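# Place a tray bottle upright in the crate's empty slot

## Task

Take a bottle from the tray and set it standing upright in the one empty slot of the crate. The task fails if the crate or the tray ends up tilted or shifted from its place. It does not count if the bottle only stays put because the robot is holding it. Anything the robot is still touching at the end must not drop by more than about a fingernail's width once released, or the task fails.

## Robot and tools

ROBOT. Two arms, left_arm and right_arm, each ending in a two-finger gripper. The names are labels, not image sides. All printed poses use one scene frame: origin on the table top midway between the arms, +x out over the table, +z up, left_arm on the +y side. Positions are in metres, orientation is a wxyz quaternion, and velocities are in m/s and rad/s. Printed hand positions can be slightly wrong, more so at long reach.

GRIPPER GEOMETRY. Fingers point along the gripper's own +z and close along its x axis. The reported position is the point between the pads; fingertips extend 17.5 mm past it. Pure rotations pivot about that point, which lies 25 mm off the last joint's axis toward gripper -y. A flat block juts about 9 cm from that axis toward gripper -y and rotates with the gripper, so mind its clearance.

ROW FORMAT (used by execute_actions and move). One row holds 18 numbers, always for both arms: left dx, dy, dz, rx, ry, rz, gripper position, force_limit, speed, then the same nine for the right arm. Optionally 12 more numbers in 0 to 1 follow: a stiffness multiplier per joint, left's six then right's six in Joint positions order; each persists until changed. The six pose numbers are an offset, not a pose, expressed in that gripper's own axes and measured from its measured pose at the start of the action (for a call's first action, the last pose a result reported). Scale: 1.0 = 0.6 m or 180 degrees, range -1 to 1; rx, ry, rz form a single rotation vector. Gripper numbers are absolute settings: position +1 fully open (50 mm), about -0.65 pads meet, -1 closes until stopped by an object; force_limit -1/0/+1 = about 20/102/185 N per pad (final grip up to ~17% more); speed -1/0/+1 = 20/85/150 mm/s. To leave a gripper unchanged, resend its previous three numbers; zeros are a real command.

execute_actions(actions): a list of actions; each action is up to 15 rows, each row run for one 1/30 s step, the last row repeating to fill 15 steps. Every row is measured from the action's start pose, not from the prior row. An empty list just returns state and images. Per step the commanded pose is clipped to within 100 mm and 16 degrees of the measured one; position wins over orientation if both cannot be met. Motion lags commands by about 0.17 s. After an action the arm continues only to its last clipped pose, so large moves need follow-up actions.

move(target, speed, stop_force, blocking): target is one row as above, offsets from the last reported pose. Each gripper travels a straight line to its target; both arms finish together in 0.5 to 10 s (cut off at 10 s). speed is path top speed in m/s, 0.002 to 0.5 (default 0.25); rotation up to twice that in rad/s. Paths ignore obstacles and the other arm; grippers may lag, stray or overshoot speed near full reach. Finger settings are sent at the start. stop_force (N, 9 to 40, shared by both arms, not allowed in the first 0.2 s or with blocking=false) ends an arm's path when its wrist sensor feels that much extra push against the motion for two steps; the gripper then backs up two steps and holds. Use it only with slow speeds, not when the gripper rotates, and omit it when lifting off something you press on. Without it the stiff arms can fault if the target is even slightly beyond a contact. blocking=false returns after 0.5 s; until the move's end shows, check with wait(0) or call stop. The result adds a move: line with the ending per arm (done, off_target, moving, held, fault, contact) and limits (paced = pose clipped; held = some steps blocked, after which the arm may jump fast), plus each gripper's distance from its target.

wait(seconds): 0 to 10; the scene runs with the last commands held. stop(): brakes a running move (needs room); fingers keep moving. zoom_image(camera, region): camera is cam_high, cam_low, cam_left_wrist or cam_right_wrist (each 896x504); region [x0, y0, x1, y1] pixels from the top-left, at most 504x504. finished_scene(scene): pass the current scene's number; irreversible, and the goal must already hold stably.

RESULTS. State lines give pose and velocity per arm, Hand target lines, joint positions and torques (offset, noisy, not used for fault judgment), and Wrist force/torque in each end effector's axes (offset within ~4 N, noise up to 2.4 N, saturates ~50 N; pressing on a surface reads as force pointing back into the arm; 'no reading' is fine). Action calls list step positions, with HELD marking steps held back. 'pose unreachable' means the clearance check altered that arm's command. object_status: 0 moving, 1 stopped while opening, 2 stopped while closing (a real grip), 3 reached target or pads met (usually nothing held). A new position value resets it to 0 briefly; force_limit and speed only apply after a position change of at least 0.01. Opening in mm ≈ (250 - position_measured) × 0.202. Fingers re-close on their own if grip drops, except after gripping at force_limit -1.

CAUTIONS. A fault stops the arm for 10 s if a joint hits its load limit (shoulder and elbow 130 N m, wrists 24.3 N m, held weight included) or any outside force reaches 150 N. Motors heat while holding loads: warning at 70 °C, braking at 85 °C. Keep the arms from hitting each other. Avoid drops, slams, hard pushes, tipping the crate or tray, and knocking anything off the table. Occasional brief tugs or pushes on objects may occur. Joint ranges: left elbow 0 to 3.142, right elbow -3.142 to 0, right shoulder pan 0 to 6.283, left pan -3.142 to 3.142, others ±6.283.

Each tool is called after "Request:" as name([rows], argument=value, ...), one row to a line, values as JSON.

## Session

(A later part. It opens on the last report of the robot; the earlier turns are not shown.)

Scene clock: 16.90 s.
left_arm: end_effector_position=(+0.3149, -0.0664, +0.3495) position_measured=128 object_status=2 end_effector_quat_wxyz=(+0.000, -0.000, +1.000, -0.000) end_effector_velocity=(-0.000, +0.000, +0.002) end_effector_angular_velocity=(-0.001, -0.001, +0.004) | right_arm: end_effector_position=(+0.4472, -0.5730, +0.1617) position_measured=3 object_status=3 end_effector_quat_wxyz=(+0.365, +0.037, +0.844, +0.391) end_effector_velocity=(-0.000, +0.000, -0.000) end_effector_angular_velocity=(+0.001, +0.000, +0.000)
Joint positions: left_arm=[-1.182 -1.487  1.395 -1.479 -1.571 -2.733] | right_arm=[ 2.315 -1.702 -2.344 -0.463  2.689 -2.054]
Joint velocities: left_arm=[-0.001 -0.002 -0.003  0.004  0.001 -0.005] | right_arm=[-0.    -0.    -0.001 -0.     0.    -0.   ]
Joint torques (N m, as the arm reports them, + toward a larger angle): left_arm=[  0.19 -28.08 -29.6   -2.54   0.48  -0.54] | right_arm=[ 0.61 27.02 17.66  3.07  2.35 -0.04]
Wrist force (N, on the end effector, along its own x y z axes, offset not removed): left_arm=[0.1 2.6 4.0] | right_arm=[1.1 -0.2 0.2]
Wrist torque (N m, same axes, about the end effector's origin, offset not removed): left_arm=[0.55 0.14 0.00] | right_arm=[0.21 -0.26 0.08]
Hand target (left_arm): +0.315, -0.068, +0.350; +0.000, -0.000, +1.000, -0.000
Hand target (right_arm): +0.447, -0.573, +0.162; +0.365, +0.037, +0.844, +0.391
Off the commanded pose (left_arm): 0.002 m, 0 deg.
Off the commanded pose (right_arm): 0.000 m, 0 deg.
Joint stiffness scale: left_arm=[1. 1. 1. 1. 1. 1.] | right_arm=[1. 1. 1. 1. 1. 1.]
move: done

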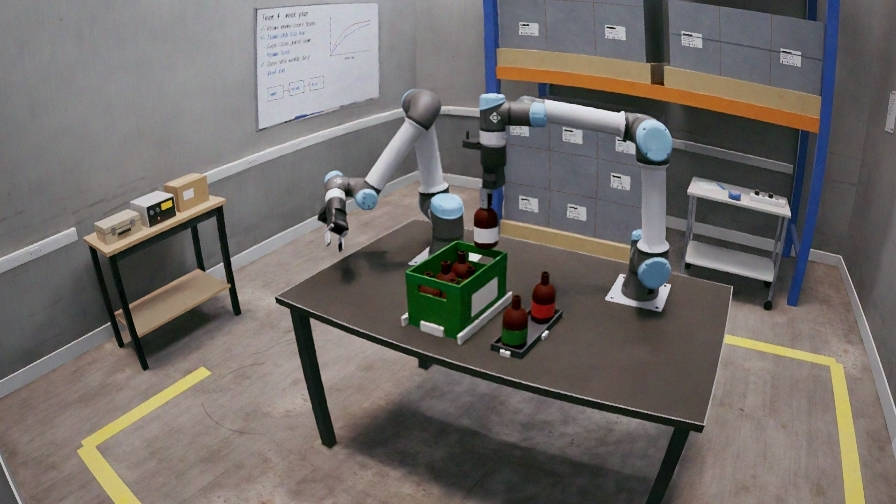

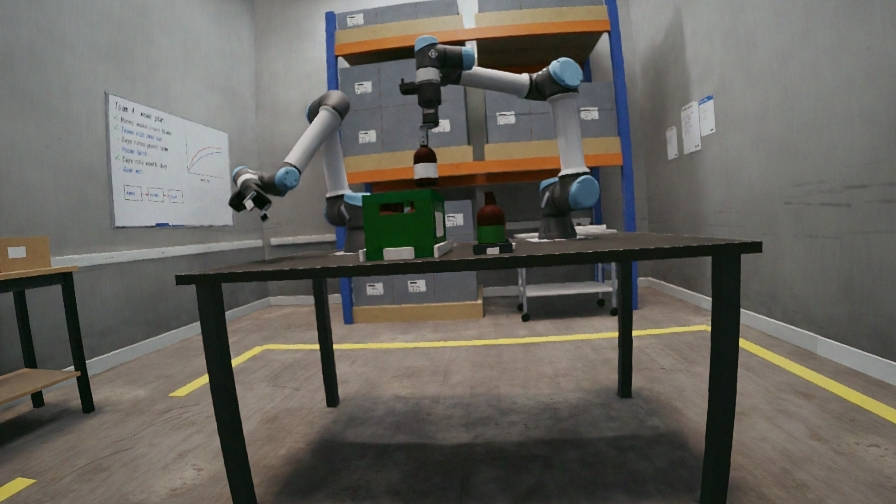

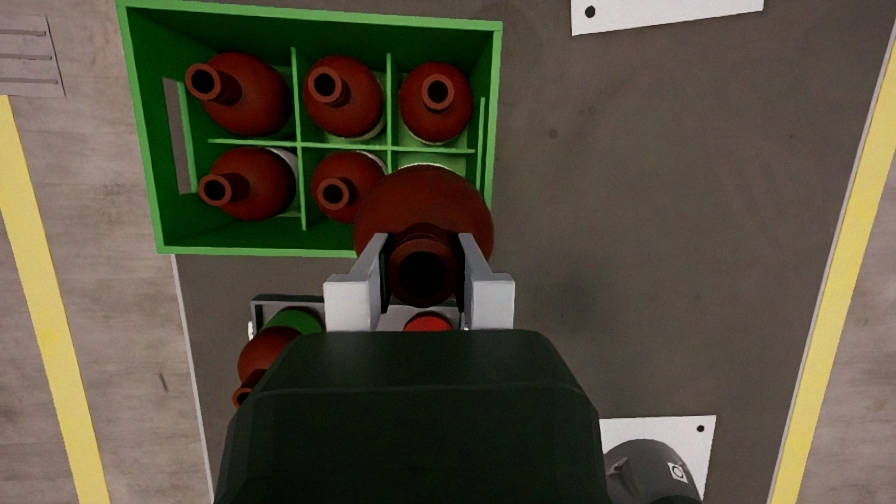

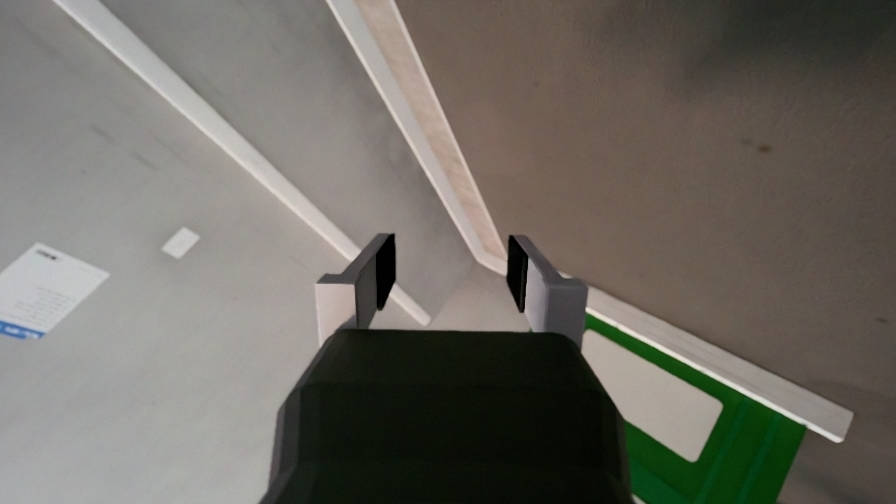

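Request:
move(target=[0.016,-0.005,0.14,0,0,0.5,-1,-0.5,0,0,0,0,0,0,0,1,0,0], speed=0.35)

Request:
move(target=[0,0,0.2,0,0,0,-1,-0.5,0,0,0,0,0,0,0,1,0,0], speed=0.04, stop_force=10)

Scene clock: 23.70 s.
left_arm: end_effector_position=(+0.3065, -0.0696, +0.2680) position_measured=128 object_status=2 end_effector_quat_wxyz=(+0.002, +0.706, +0.708, -0.000) end_effector_velocity=(-0.001, -0.001, +0.000) end_effector_angular_velocity=(-0.003, +0.001, -0.015) | right_arm: end_effector_position=(+0.4472, -0.5730, +0.1617) position_measured=3 object_status=3 end_effector_quat_wxyz=(+0.365, +0.037, +0.844, +0.391) end_effector_velocity=(-0.000, +0.000, -0.001) end_effector_angular_velocity=(+0.002, +0.002, -0.000)
Joint positions: left_arm=[-1.175 -1.409  1.516 -1.682 -1.57  -1.159] | right_arm=[ 2.315 -1.702 -2.344 -0.463  2.689 -2.054]
Joint velocities: left_arm=[-0.001 -0.     0.    -0.002 -0.003  0.015] | right_arm=[-0.    -0.001 -0.001 -0.001  0.     0.   ]
Joint torques (N m, as the arm reports them, + toward a larger angle): left_arm=[ -0.07 -31.72 -22.12  -3.75  -0.28   0.55] | right_arm=[ 0.49 27.28 19.17  3.08  2.28 -0.07]
Wrist force (N, on the end effector, along its own x y z axes, offset not removed): left_arm=[0.3 2.5 2.4] | right_arm=[1.2 -0.2 1.4]
Wrist torque (N m, same axes, about the end effector's origin, offset not removed): left_arm=[0.44 0.13 0.02] | right_arm=[0.16 -0.34 0.09]
Hand target (left_arm): +0.305, -0.069, +0.266; +0.000, +0.707, +0.707, -0.000
Hand target (right_arm): +0.447, -0.573, +0.162; +0.365, +0.037, +0.844, +0.391
Off the commanded pose (left_arm): 0.003 m, 0 deg.
Off the commanded pose (right_arm): 0.000 m, 0 deg.
Joint stiffness scale: left_arm=[1. 1. 1. 1. 1. 1.] | right_arm=[1. 1. 1. 1. 1. 1.]
move: done

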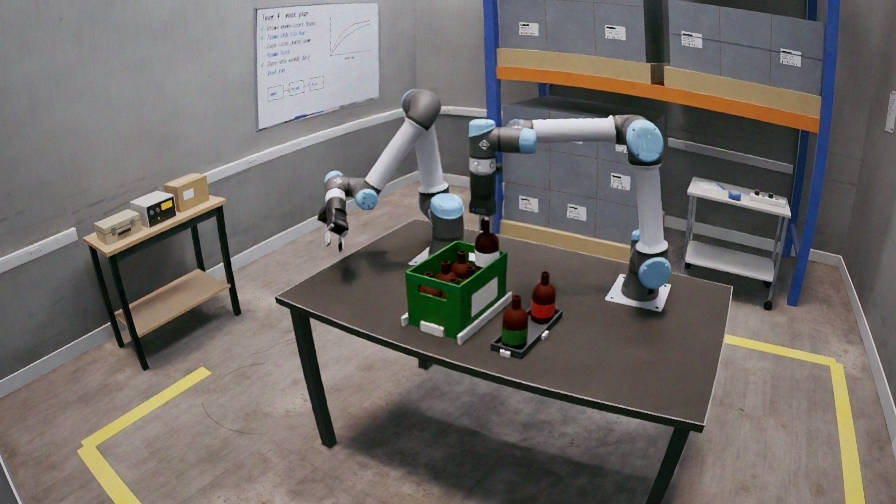

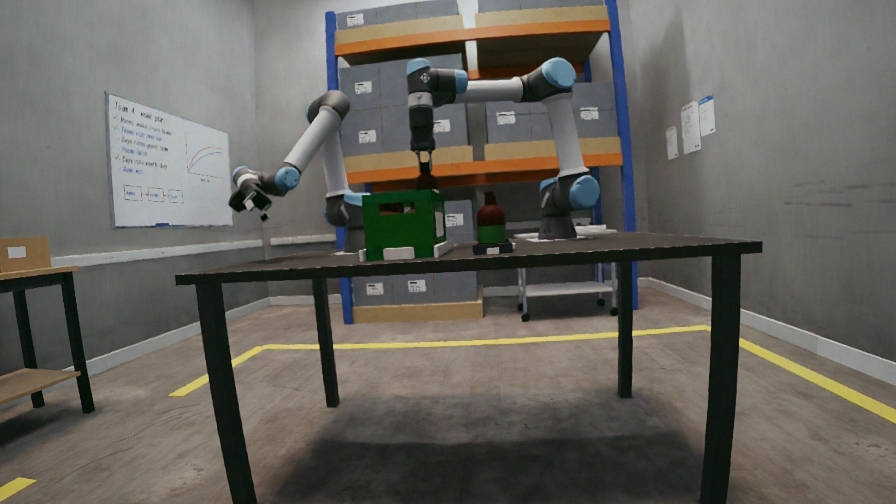

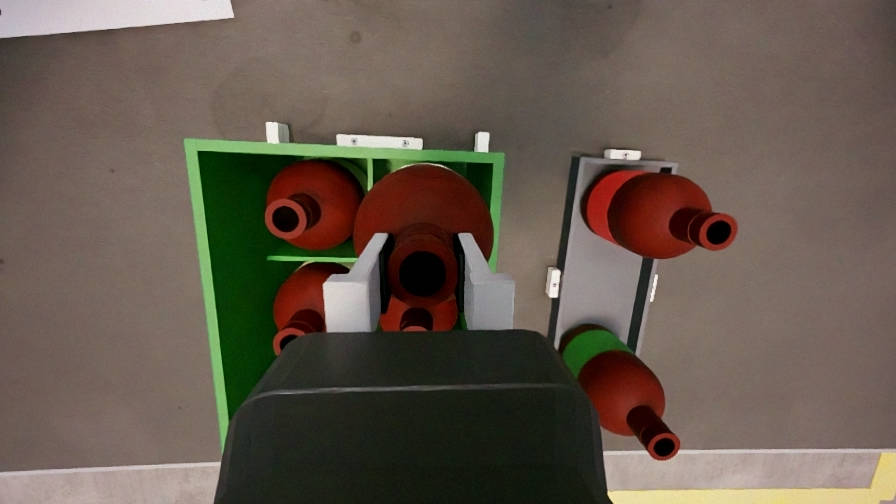

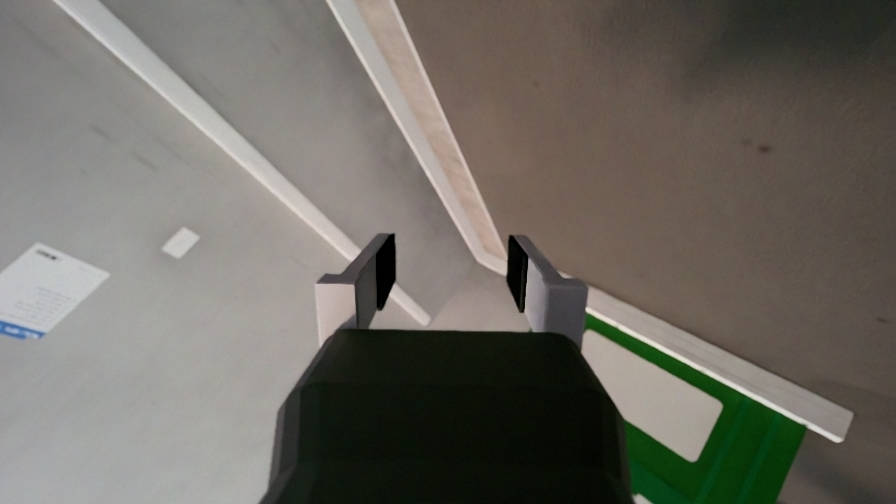

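Scene clock: 27.07 s.
left_arm: end_effector_position=(+0.3072, -0.0711, +0.1507) position_measured=128 object_status=2 end_effector_quat_wxyz=(+0.004, +0.706, +0.708, -0.001) end_effector_velocity=(+0.001, -0.001, -0.000) end_effector_angular_velocity=(-0.005, -0.002, +0.001) | right_arm: end_effector_position=(+0.4472, -0.5730, +0.1617) position_measured=3 object_status=3 end_effector_quat_wxyz=(+0.365, +0.037, +0.844, +0.391) end_effector_velocity=(+0.000, -0.000, +0.000) end_effector_angular_velocity=(+0.000, +0.000, -0.000)
Joint positions: left_arm=[-1.175 -1.338  1.74  -1.981 -1.57  -1.159] | right_arm=[ 2.315 -1.702 -2.344 -0.463  2.689 -2.054]
Joint velocities: left_arm=[ 0.001  0.     0.002 -0.008 -0.     0.   ] | right_arm=[ 0.    -0.     0.001 -0.    -0.     0.   ]
Joint torques (N m, as the arm reports them, + toward a larger angle): left_arm=[  1.26 -31.54 -19.59  -3.49  -0.15  -0.23] | right_arm=[-0.07 26.72 18.56  3.08  2.27 -0.14]
Wrist force (N, on the end effector, along its own x y z axes, offset not removed): left_arm=[0.1 2.7 0.3] | right_arm=[0.1 -1.7 -0.3]
Wrist torque (N m, same axes, about the end effector's origin, offset not removed): left_arm=[0.68 0.38 0.09] | right_arm=[-0.19 -0.01 0.19]
Hand target (left_arm): +0.307, -0.070, +0.148; +0.002, +0.706, +0.708, -0.000
Hand target (right_arm): +0.447, -0.573, +0.162; +0.365, +0.037, +0.844, +0.391
Off the commanded pose (left_arm): 0.003 m, 0 deg.
Off the commanded pose (right_arm): 0.000 m, 0 deg.
Joint stiffness scale: left_arm=[1. 1. 1. 1. 1. 1.] | right_arm=[1. 1. 1. 1. 1. 1.]
move: done

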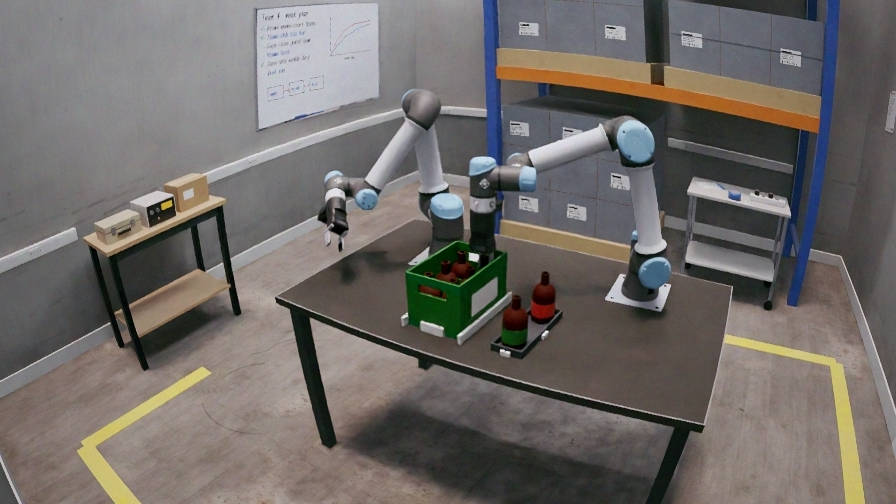

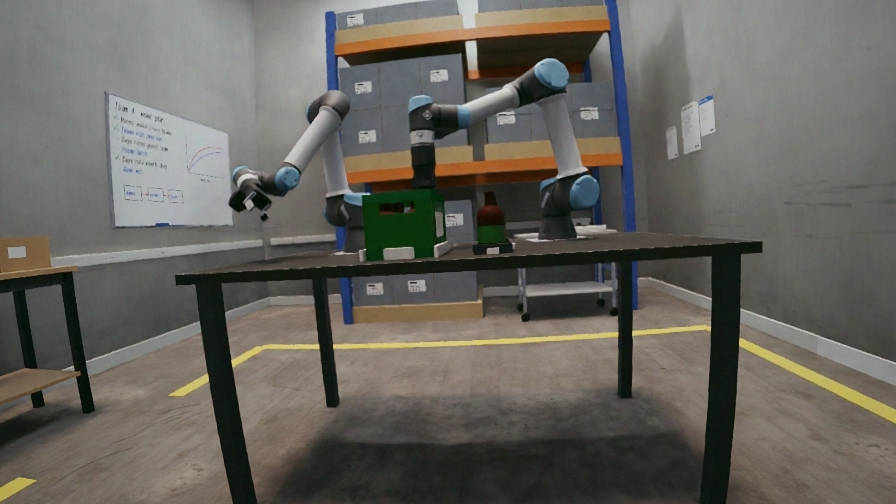

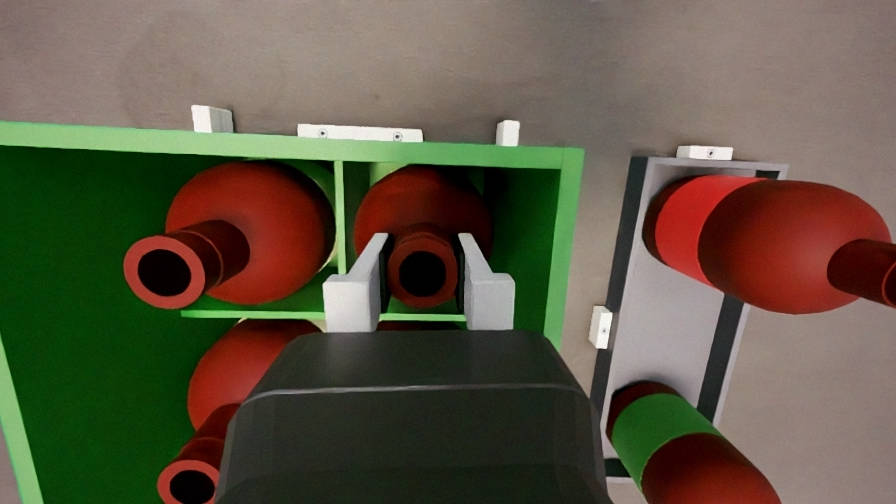

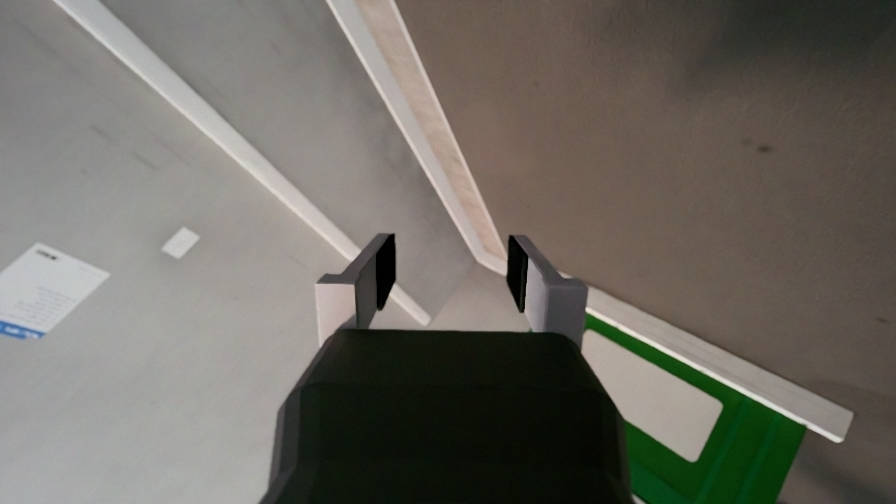

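Request:
move(target=[0,0,0,0,0,0,0.6,-0.5,0,0,0,0,0,0,0,1,0,0])

Request:
move(target=[0,0,-0.1,0,0,0,0.6,-0.5,0,0,0,0,0,0,0,1,0,0])

Request:
finished_scene(scene=2)

Scene clock: 31.17 s.
left_arm: end_effector_position=(+0.3073, -0.0713, +0.1507) position_measured=63 object_status=3 end_effector_quat_wxyz=(+0.004, +0.706, +0.708, -0.001) end_effector_velocity=(+0.000, +0.000, -0.001) end_effector_angular_velocity=(+0.001, -0.000, +0.000) | right_arm: end_effector_position=(+0.4472, -0.5730, +0.1617) position_measured=3 object_status=3 end_effector_quat_wxyz=(+0.365, +0.037, +0.844, +0.391) end_effector_velocity=(-0.000, +0.000, +0.000) end_effector_angular_velocity=(-0.000, -0.001, +0.001)
Joint positions: left_arm=[-1.175 -1.338  1.74  -1.982 -1.57  -1.159] | right_arm=[ 2.315 -1.702 -2.344 -0.463  2.689 -2.054]
Joint velocities: left_arm=[0.    0.001 0.    0.    0.001 0.   ] | right_arm=[ 0.     0.    -0.    -0.     0.    -0.001]
Joint torques (N m, as the arm reports them, + toward a larger angle): left_arm=[  0.61 -33.37 -22.56  -2.66  -0.05  -0.09] | right_arm=[-0.21 26.58 19.02  3.11  2.24 -0.05]
Wrist force (N, on the end effector, along its own x y z axes, offset not removed): left_arm=[0.0 2.9 -0.5] | right_arm=[0.4 0.2 0.9]
Wrist torque (N m, same axes, about the end effector's origin, offset not removed): left_arm=[0.58 0.08 0.08] | right_arm=[0.25 -0.10 0.13]
Hand target (left_arm): +0.307, -0.071, +0.151; +0.004, +0.706, +0.708, -0.001
Hand target (right_arm): +0.447, -0.573, +0.162; +0.365, +0.037, +0.844, +0.391
Off the commanded pose (left_arm): 0.000 m, 0 deg.
Off the commanded pose (right_arm): 0.000 m, 0 deg.
Joint stiffness scale: left_arm=[1. 1. 1. 1. 1. 1.] | right_arm=[1. 1. 1. 1. 1. 1.]
move: done

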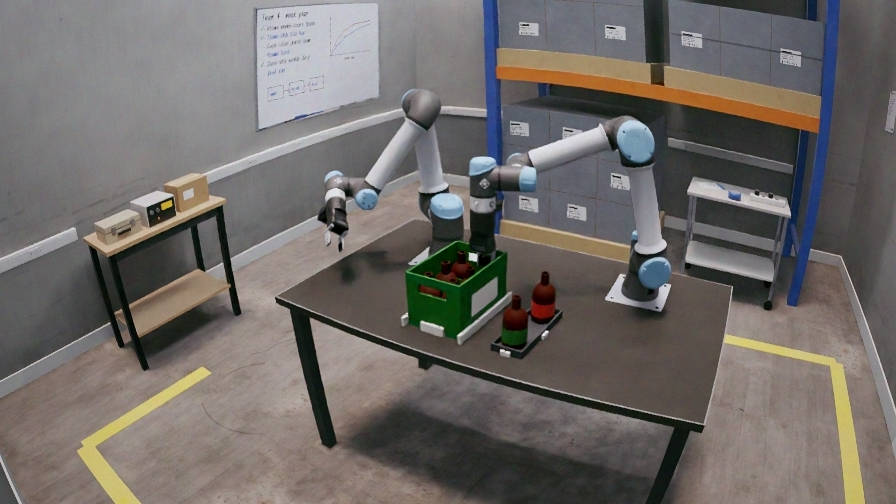

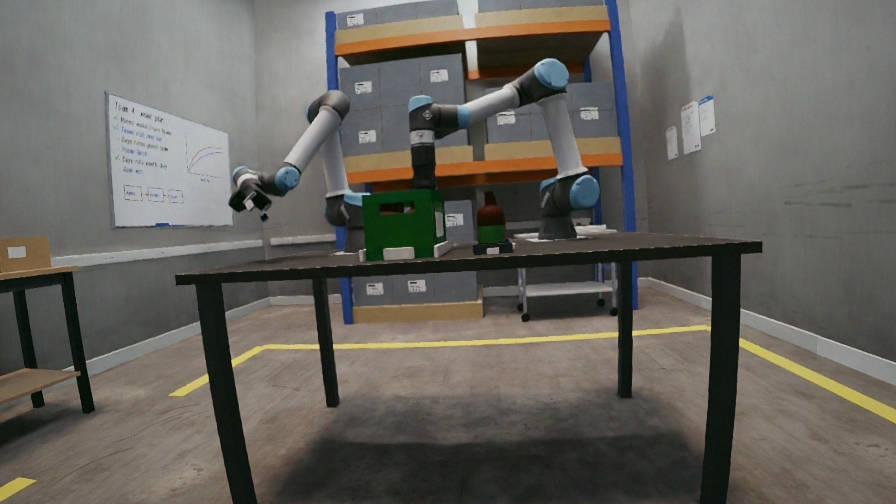

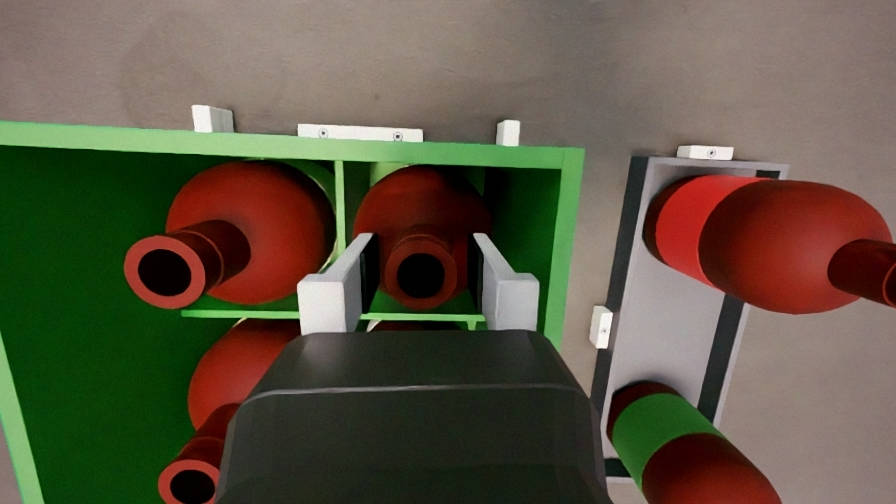

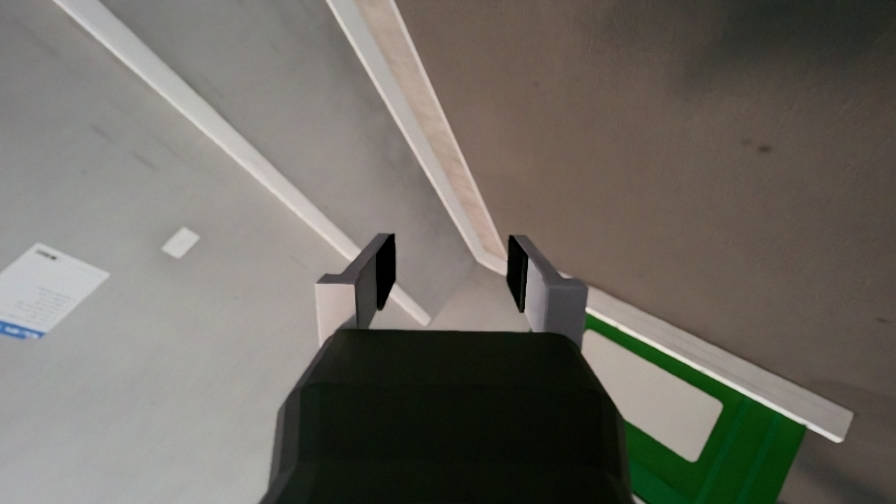

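Scene clock: 32.13 s.
left_arm: end_effector_position=(+0.3066, -0.0698, +0.2097) position_measured=63 object_status=3 end_effector_quat_wxyz=(+0.004, +0.706, +0.708, -0.001) end_effector_velocity=(-0.001, +0.001, +0.001) end_effector_angular_velocity=(+0.005, +0.003, +0.001) | right_arm: end_effector_position=(+0.4472, -0.5730, +0.1617) position_measured=3 object_status=3 end_effector_quat_wxyz=(+0.365, +0.037, +0.844, +0.391) end_effector_velocity=(-0.001, +0.000, -0.001) end_effector_angular_velocity=(+0.001, +0.001, +0.000)
Joint positions: left_arm=[-1.175 -1.386  1.64  -1.833 -1.57  -1.159] | right_arm=[ 2.315 -1.702 -2.344 -0.463  2.689 -2.054]
Joint velocities: left_arm=[ 0.    -0.001 -0.003  0.009 -0.001 -0.001] | right_arm=[-0.     0.    -0.002  0.     0.    -0.   ]
Joint torques (N m, as the arm reports them, + toward a larger angle): left_arm=[  0.33 -31.44 -26.39  -2.46   0.05  -0.1 ] | right_arm=[-0.09 27.24 19.2   3.22  2.14  0.01]
Wrist force (N, on the end effector, along its own x y z axes, offset not removed): left_arm=[-2.6 1.8 1.1] | right_arm=[0.2 -0.4 -0.2]
Wrist torque (N m, same axes, about the end effector's origin, offset not removed): left_arm=[0.39 0.63 0.15] | right_arm=[0.17 -0.08 0.21]
Hand target (left_arm): +0.307, -0.071, +0.211; +0.004, +0.706, +0.708, -0.001
Hand target (right_arm): +0.447, -0.573, +0.162; +0.365, +0.037, +0.844, +0.391
Off the commanded pose (left_arm): 0.001 m, 0 deg.
Off the commanded pose (right_arm): 0.000 m, 0 deg.
Joint stiffness scale: left_arm=[1. 1. 1. 1. 1. 1.] | right_arm=[1. 1. 1. 1. 1. 1.]
move: done

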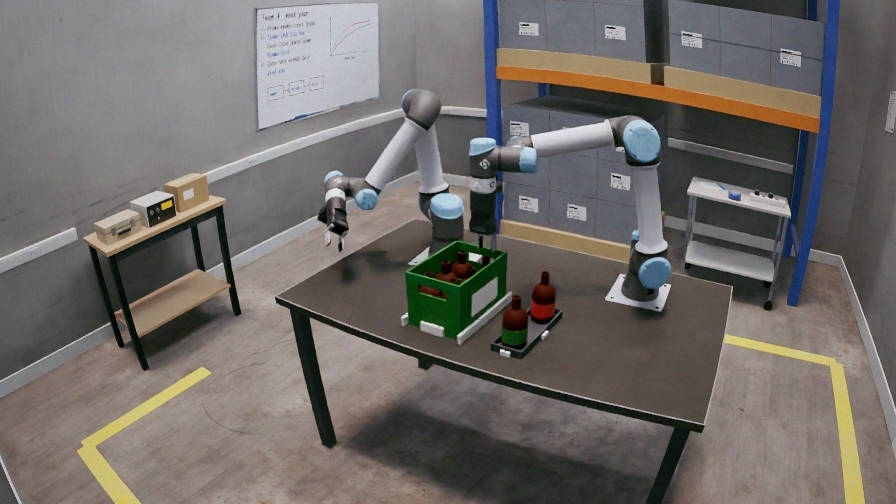

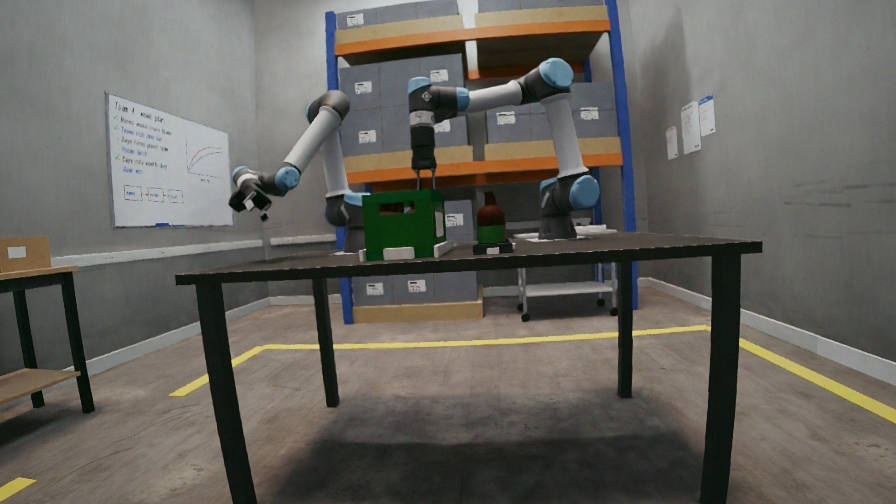

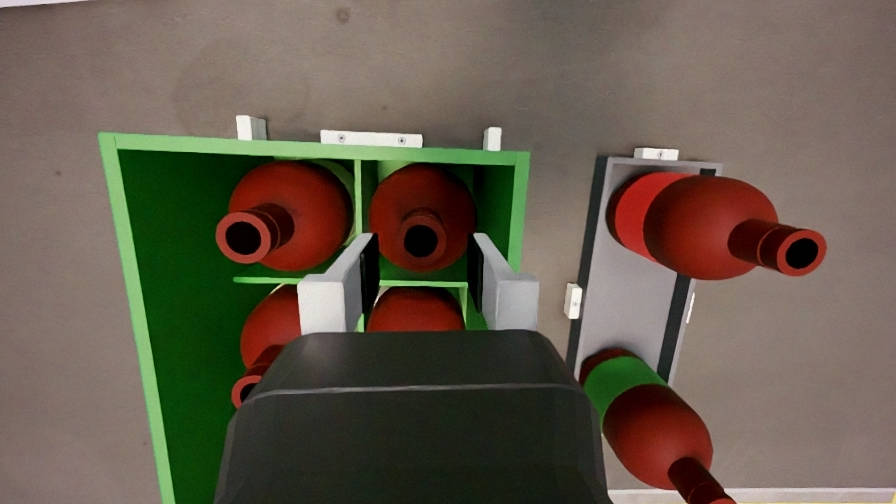

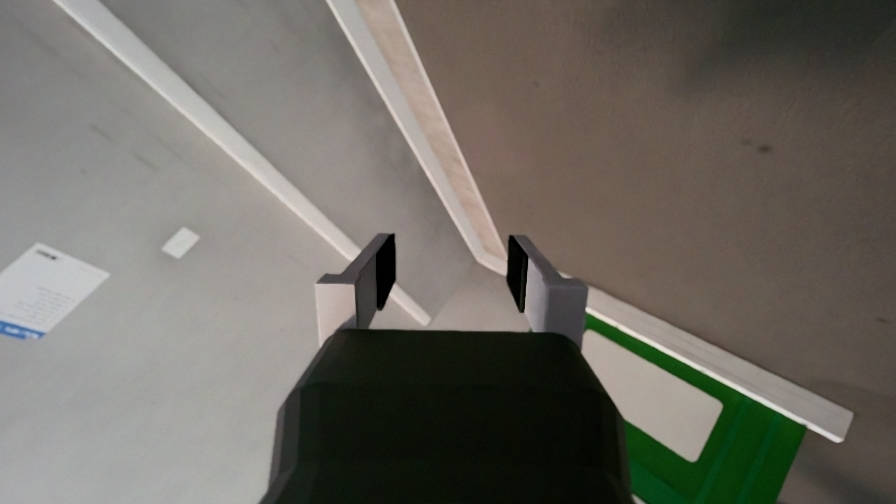

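The scene is finished: the task was done.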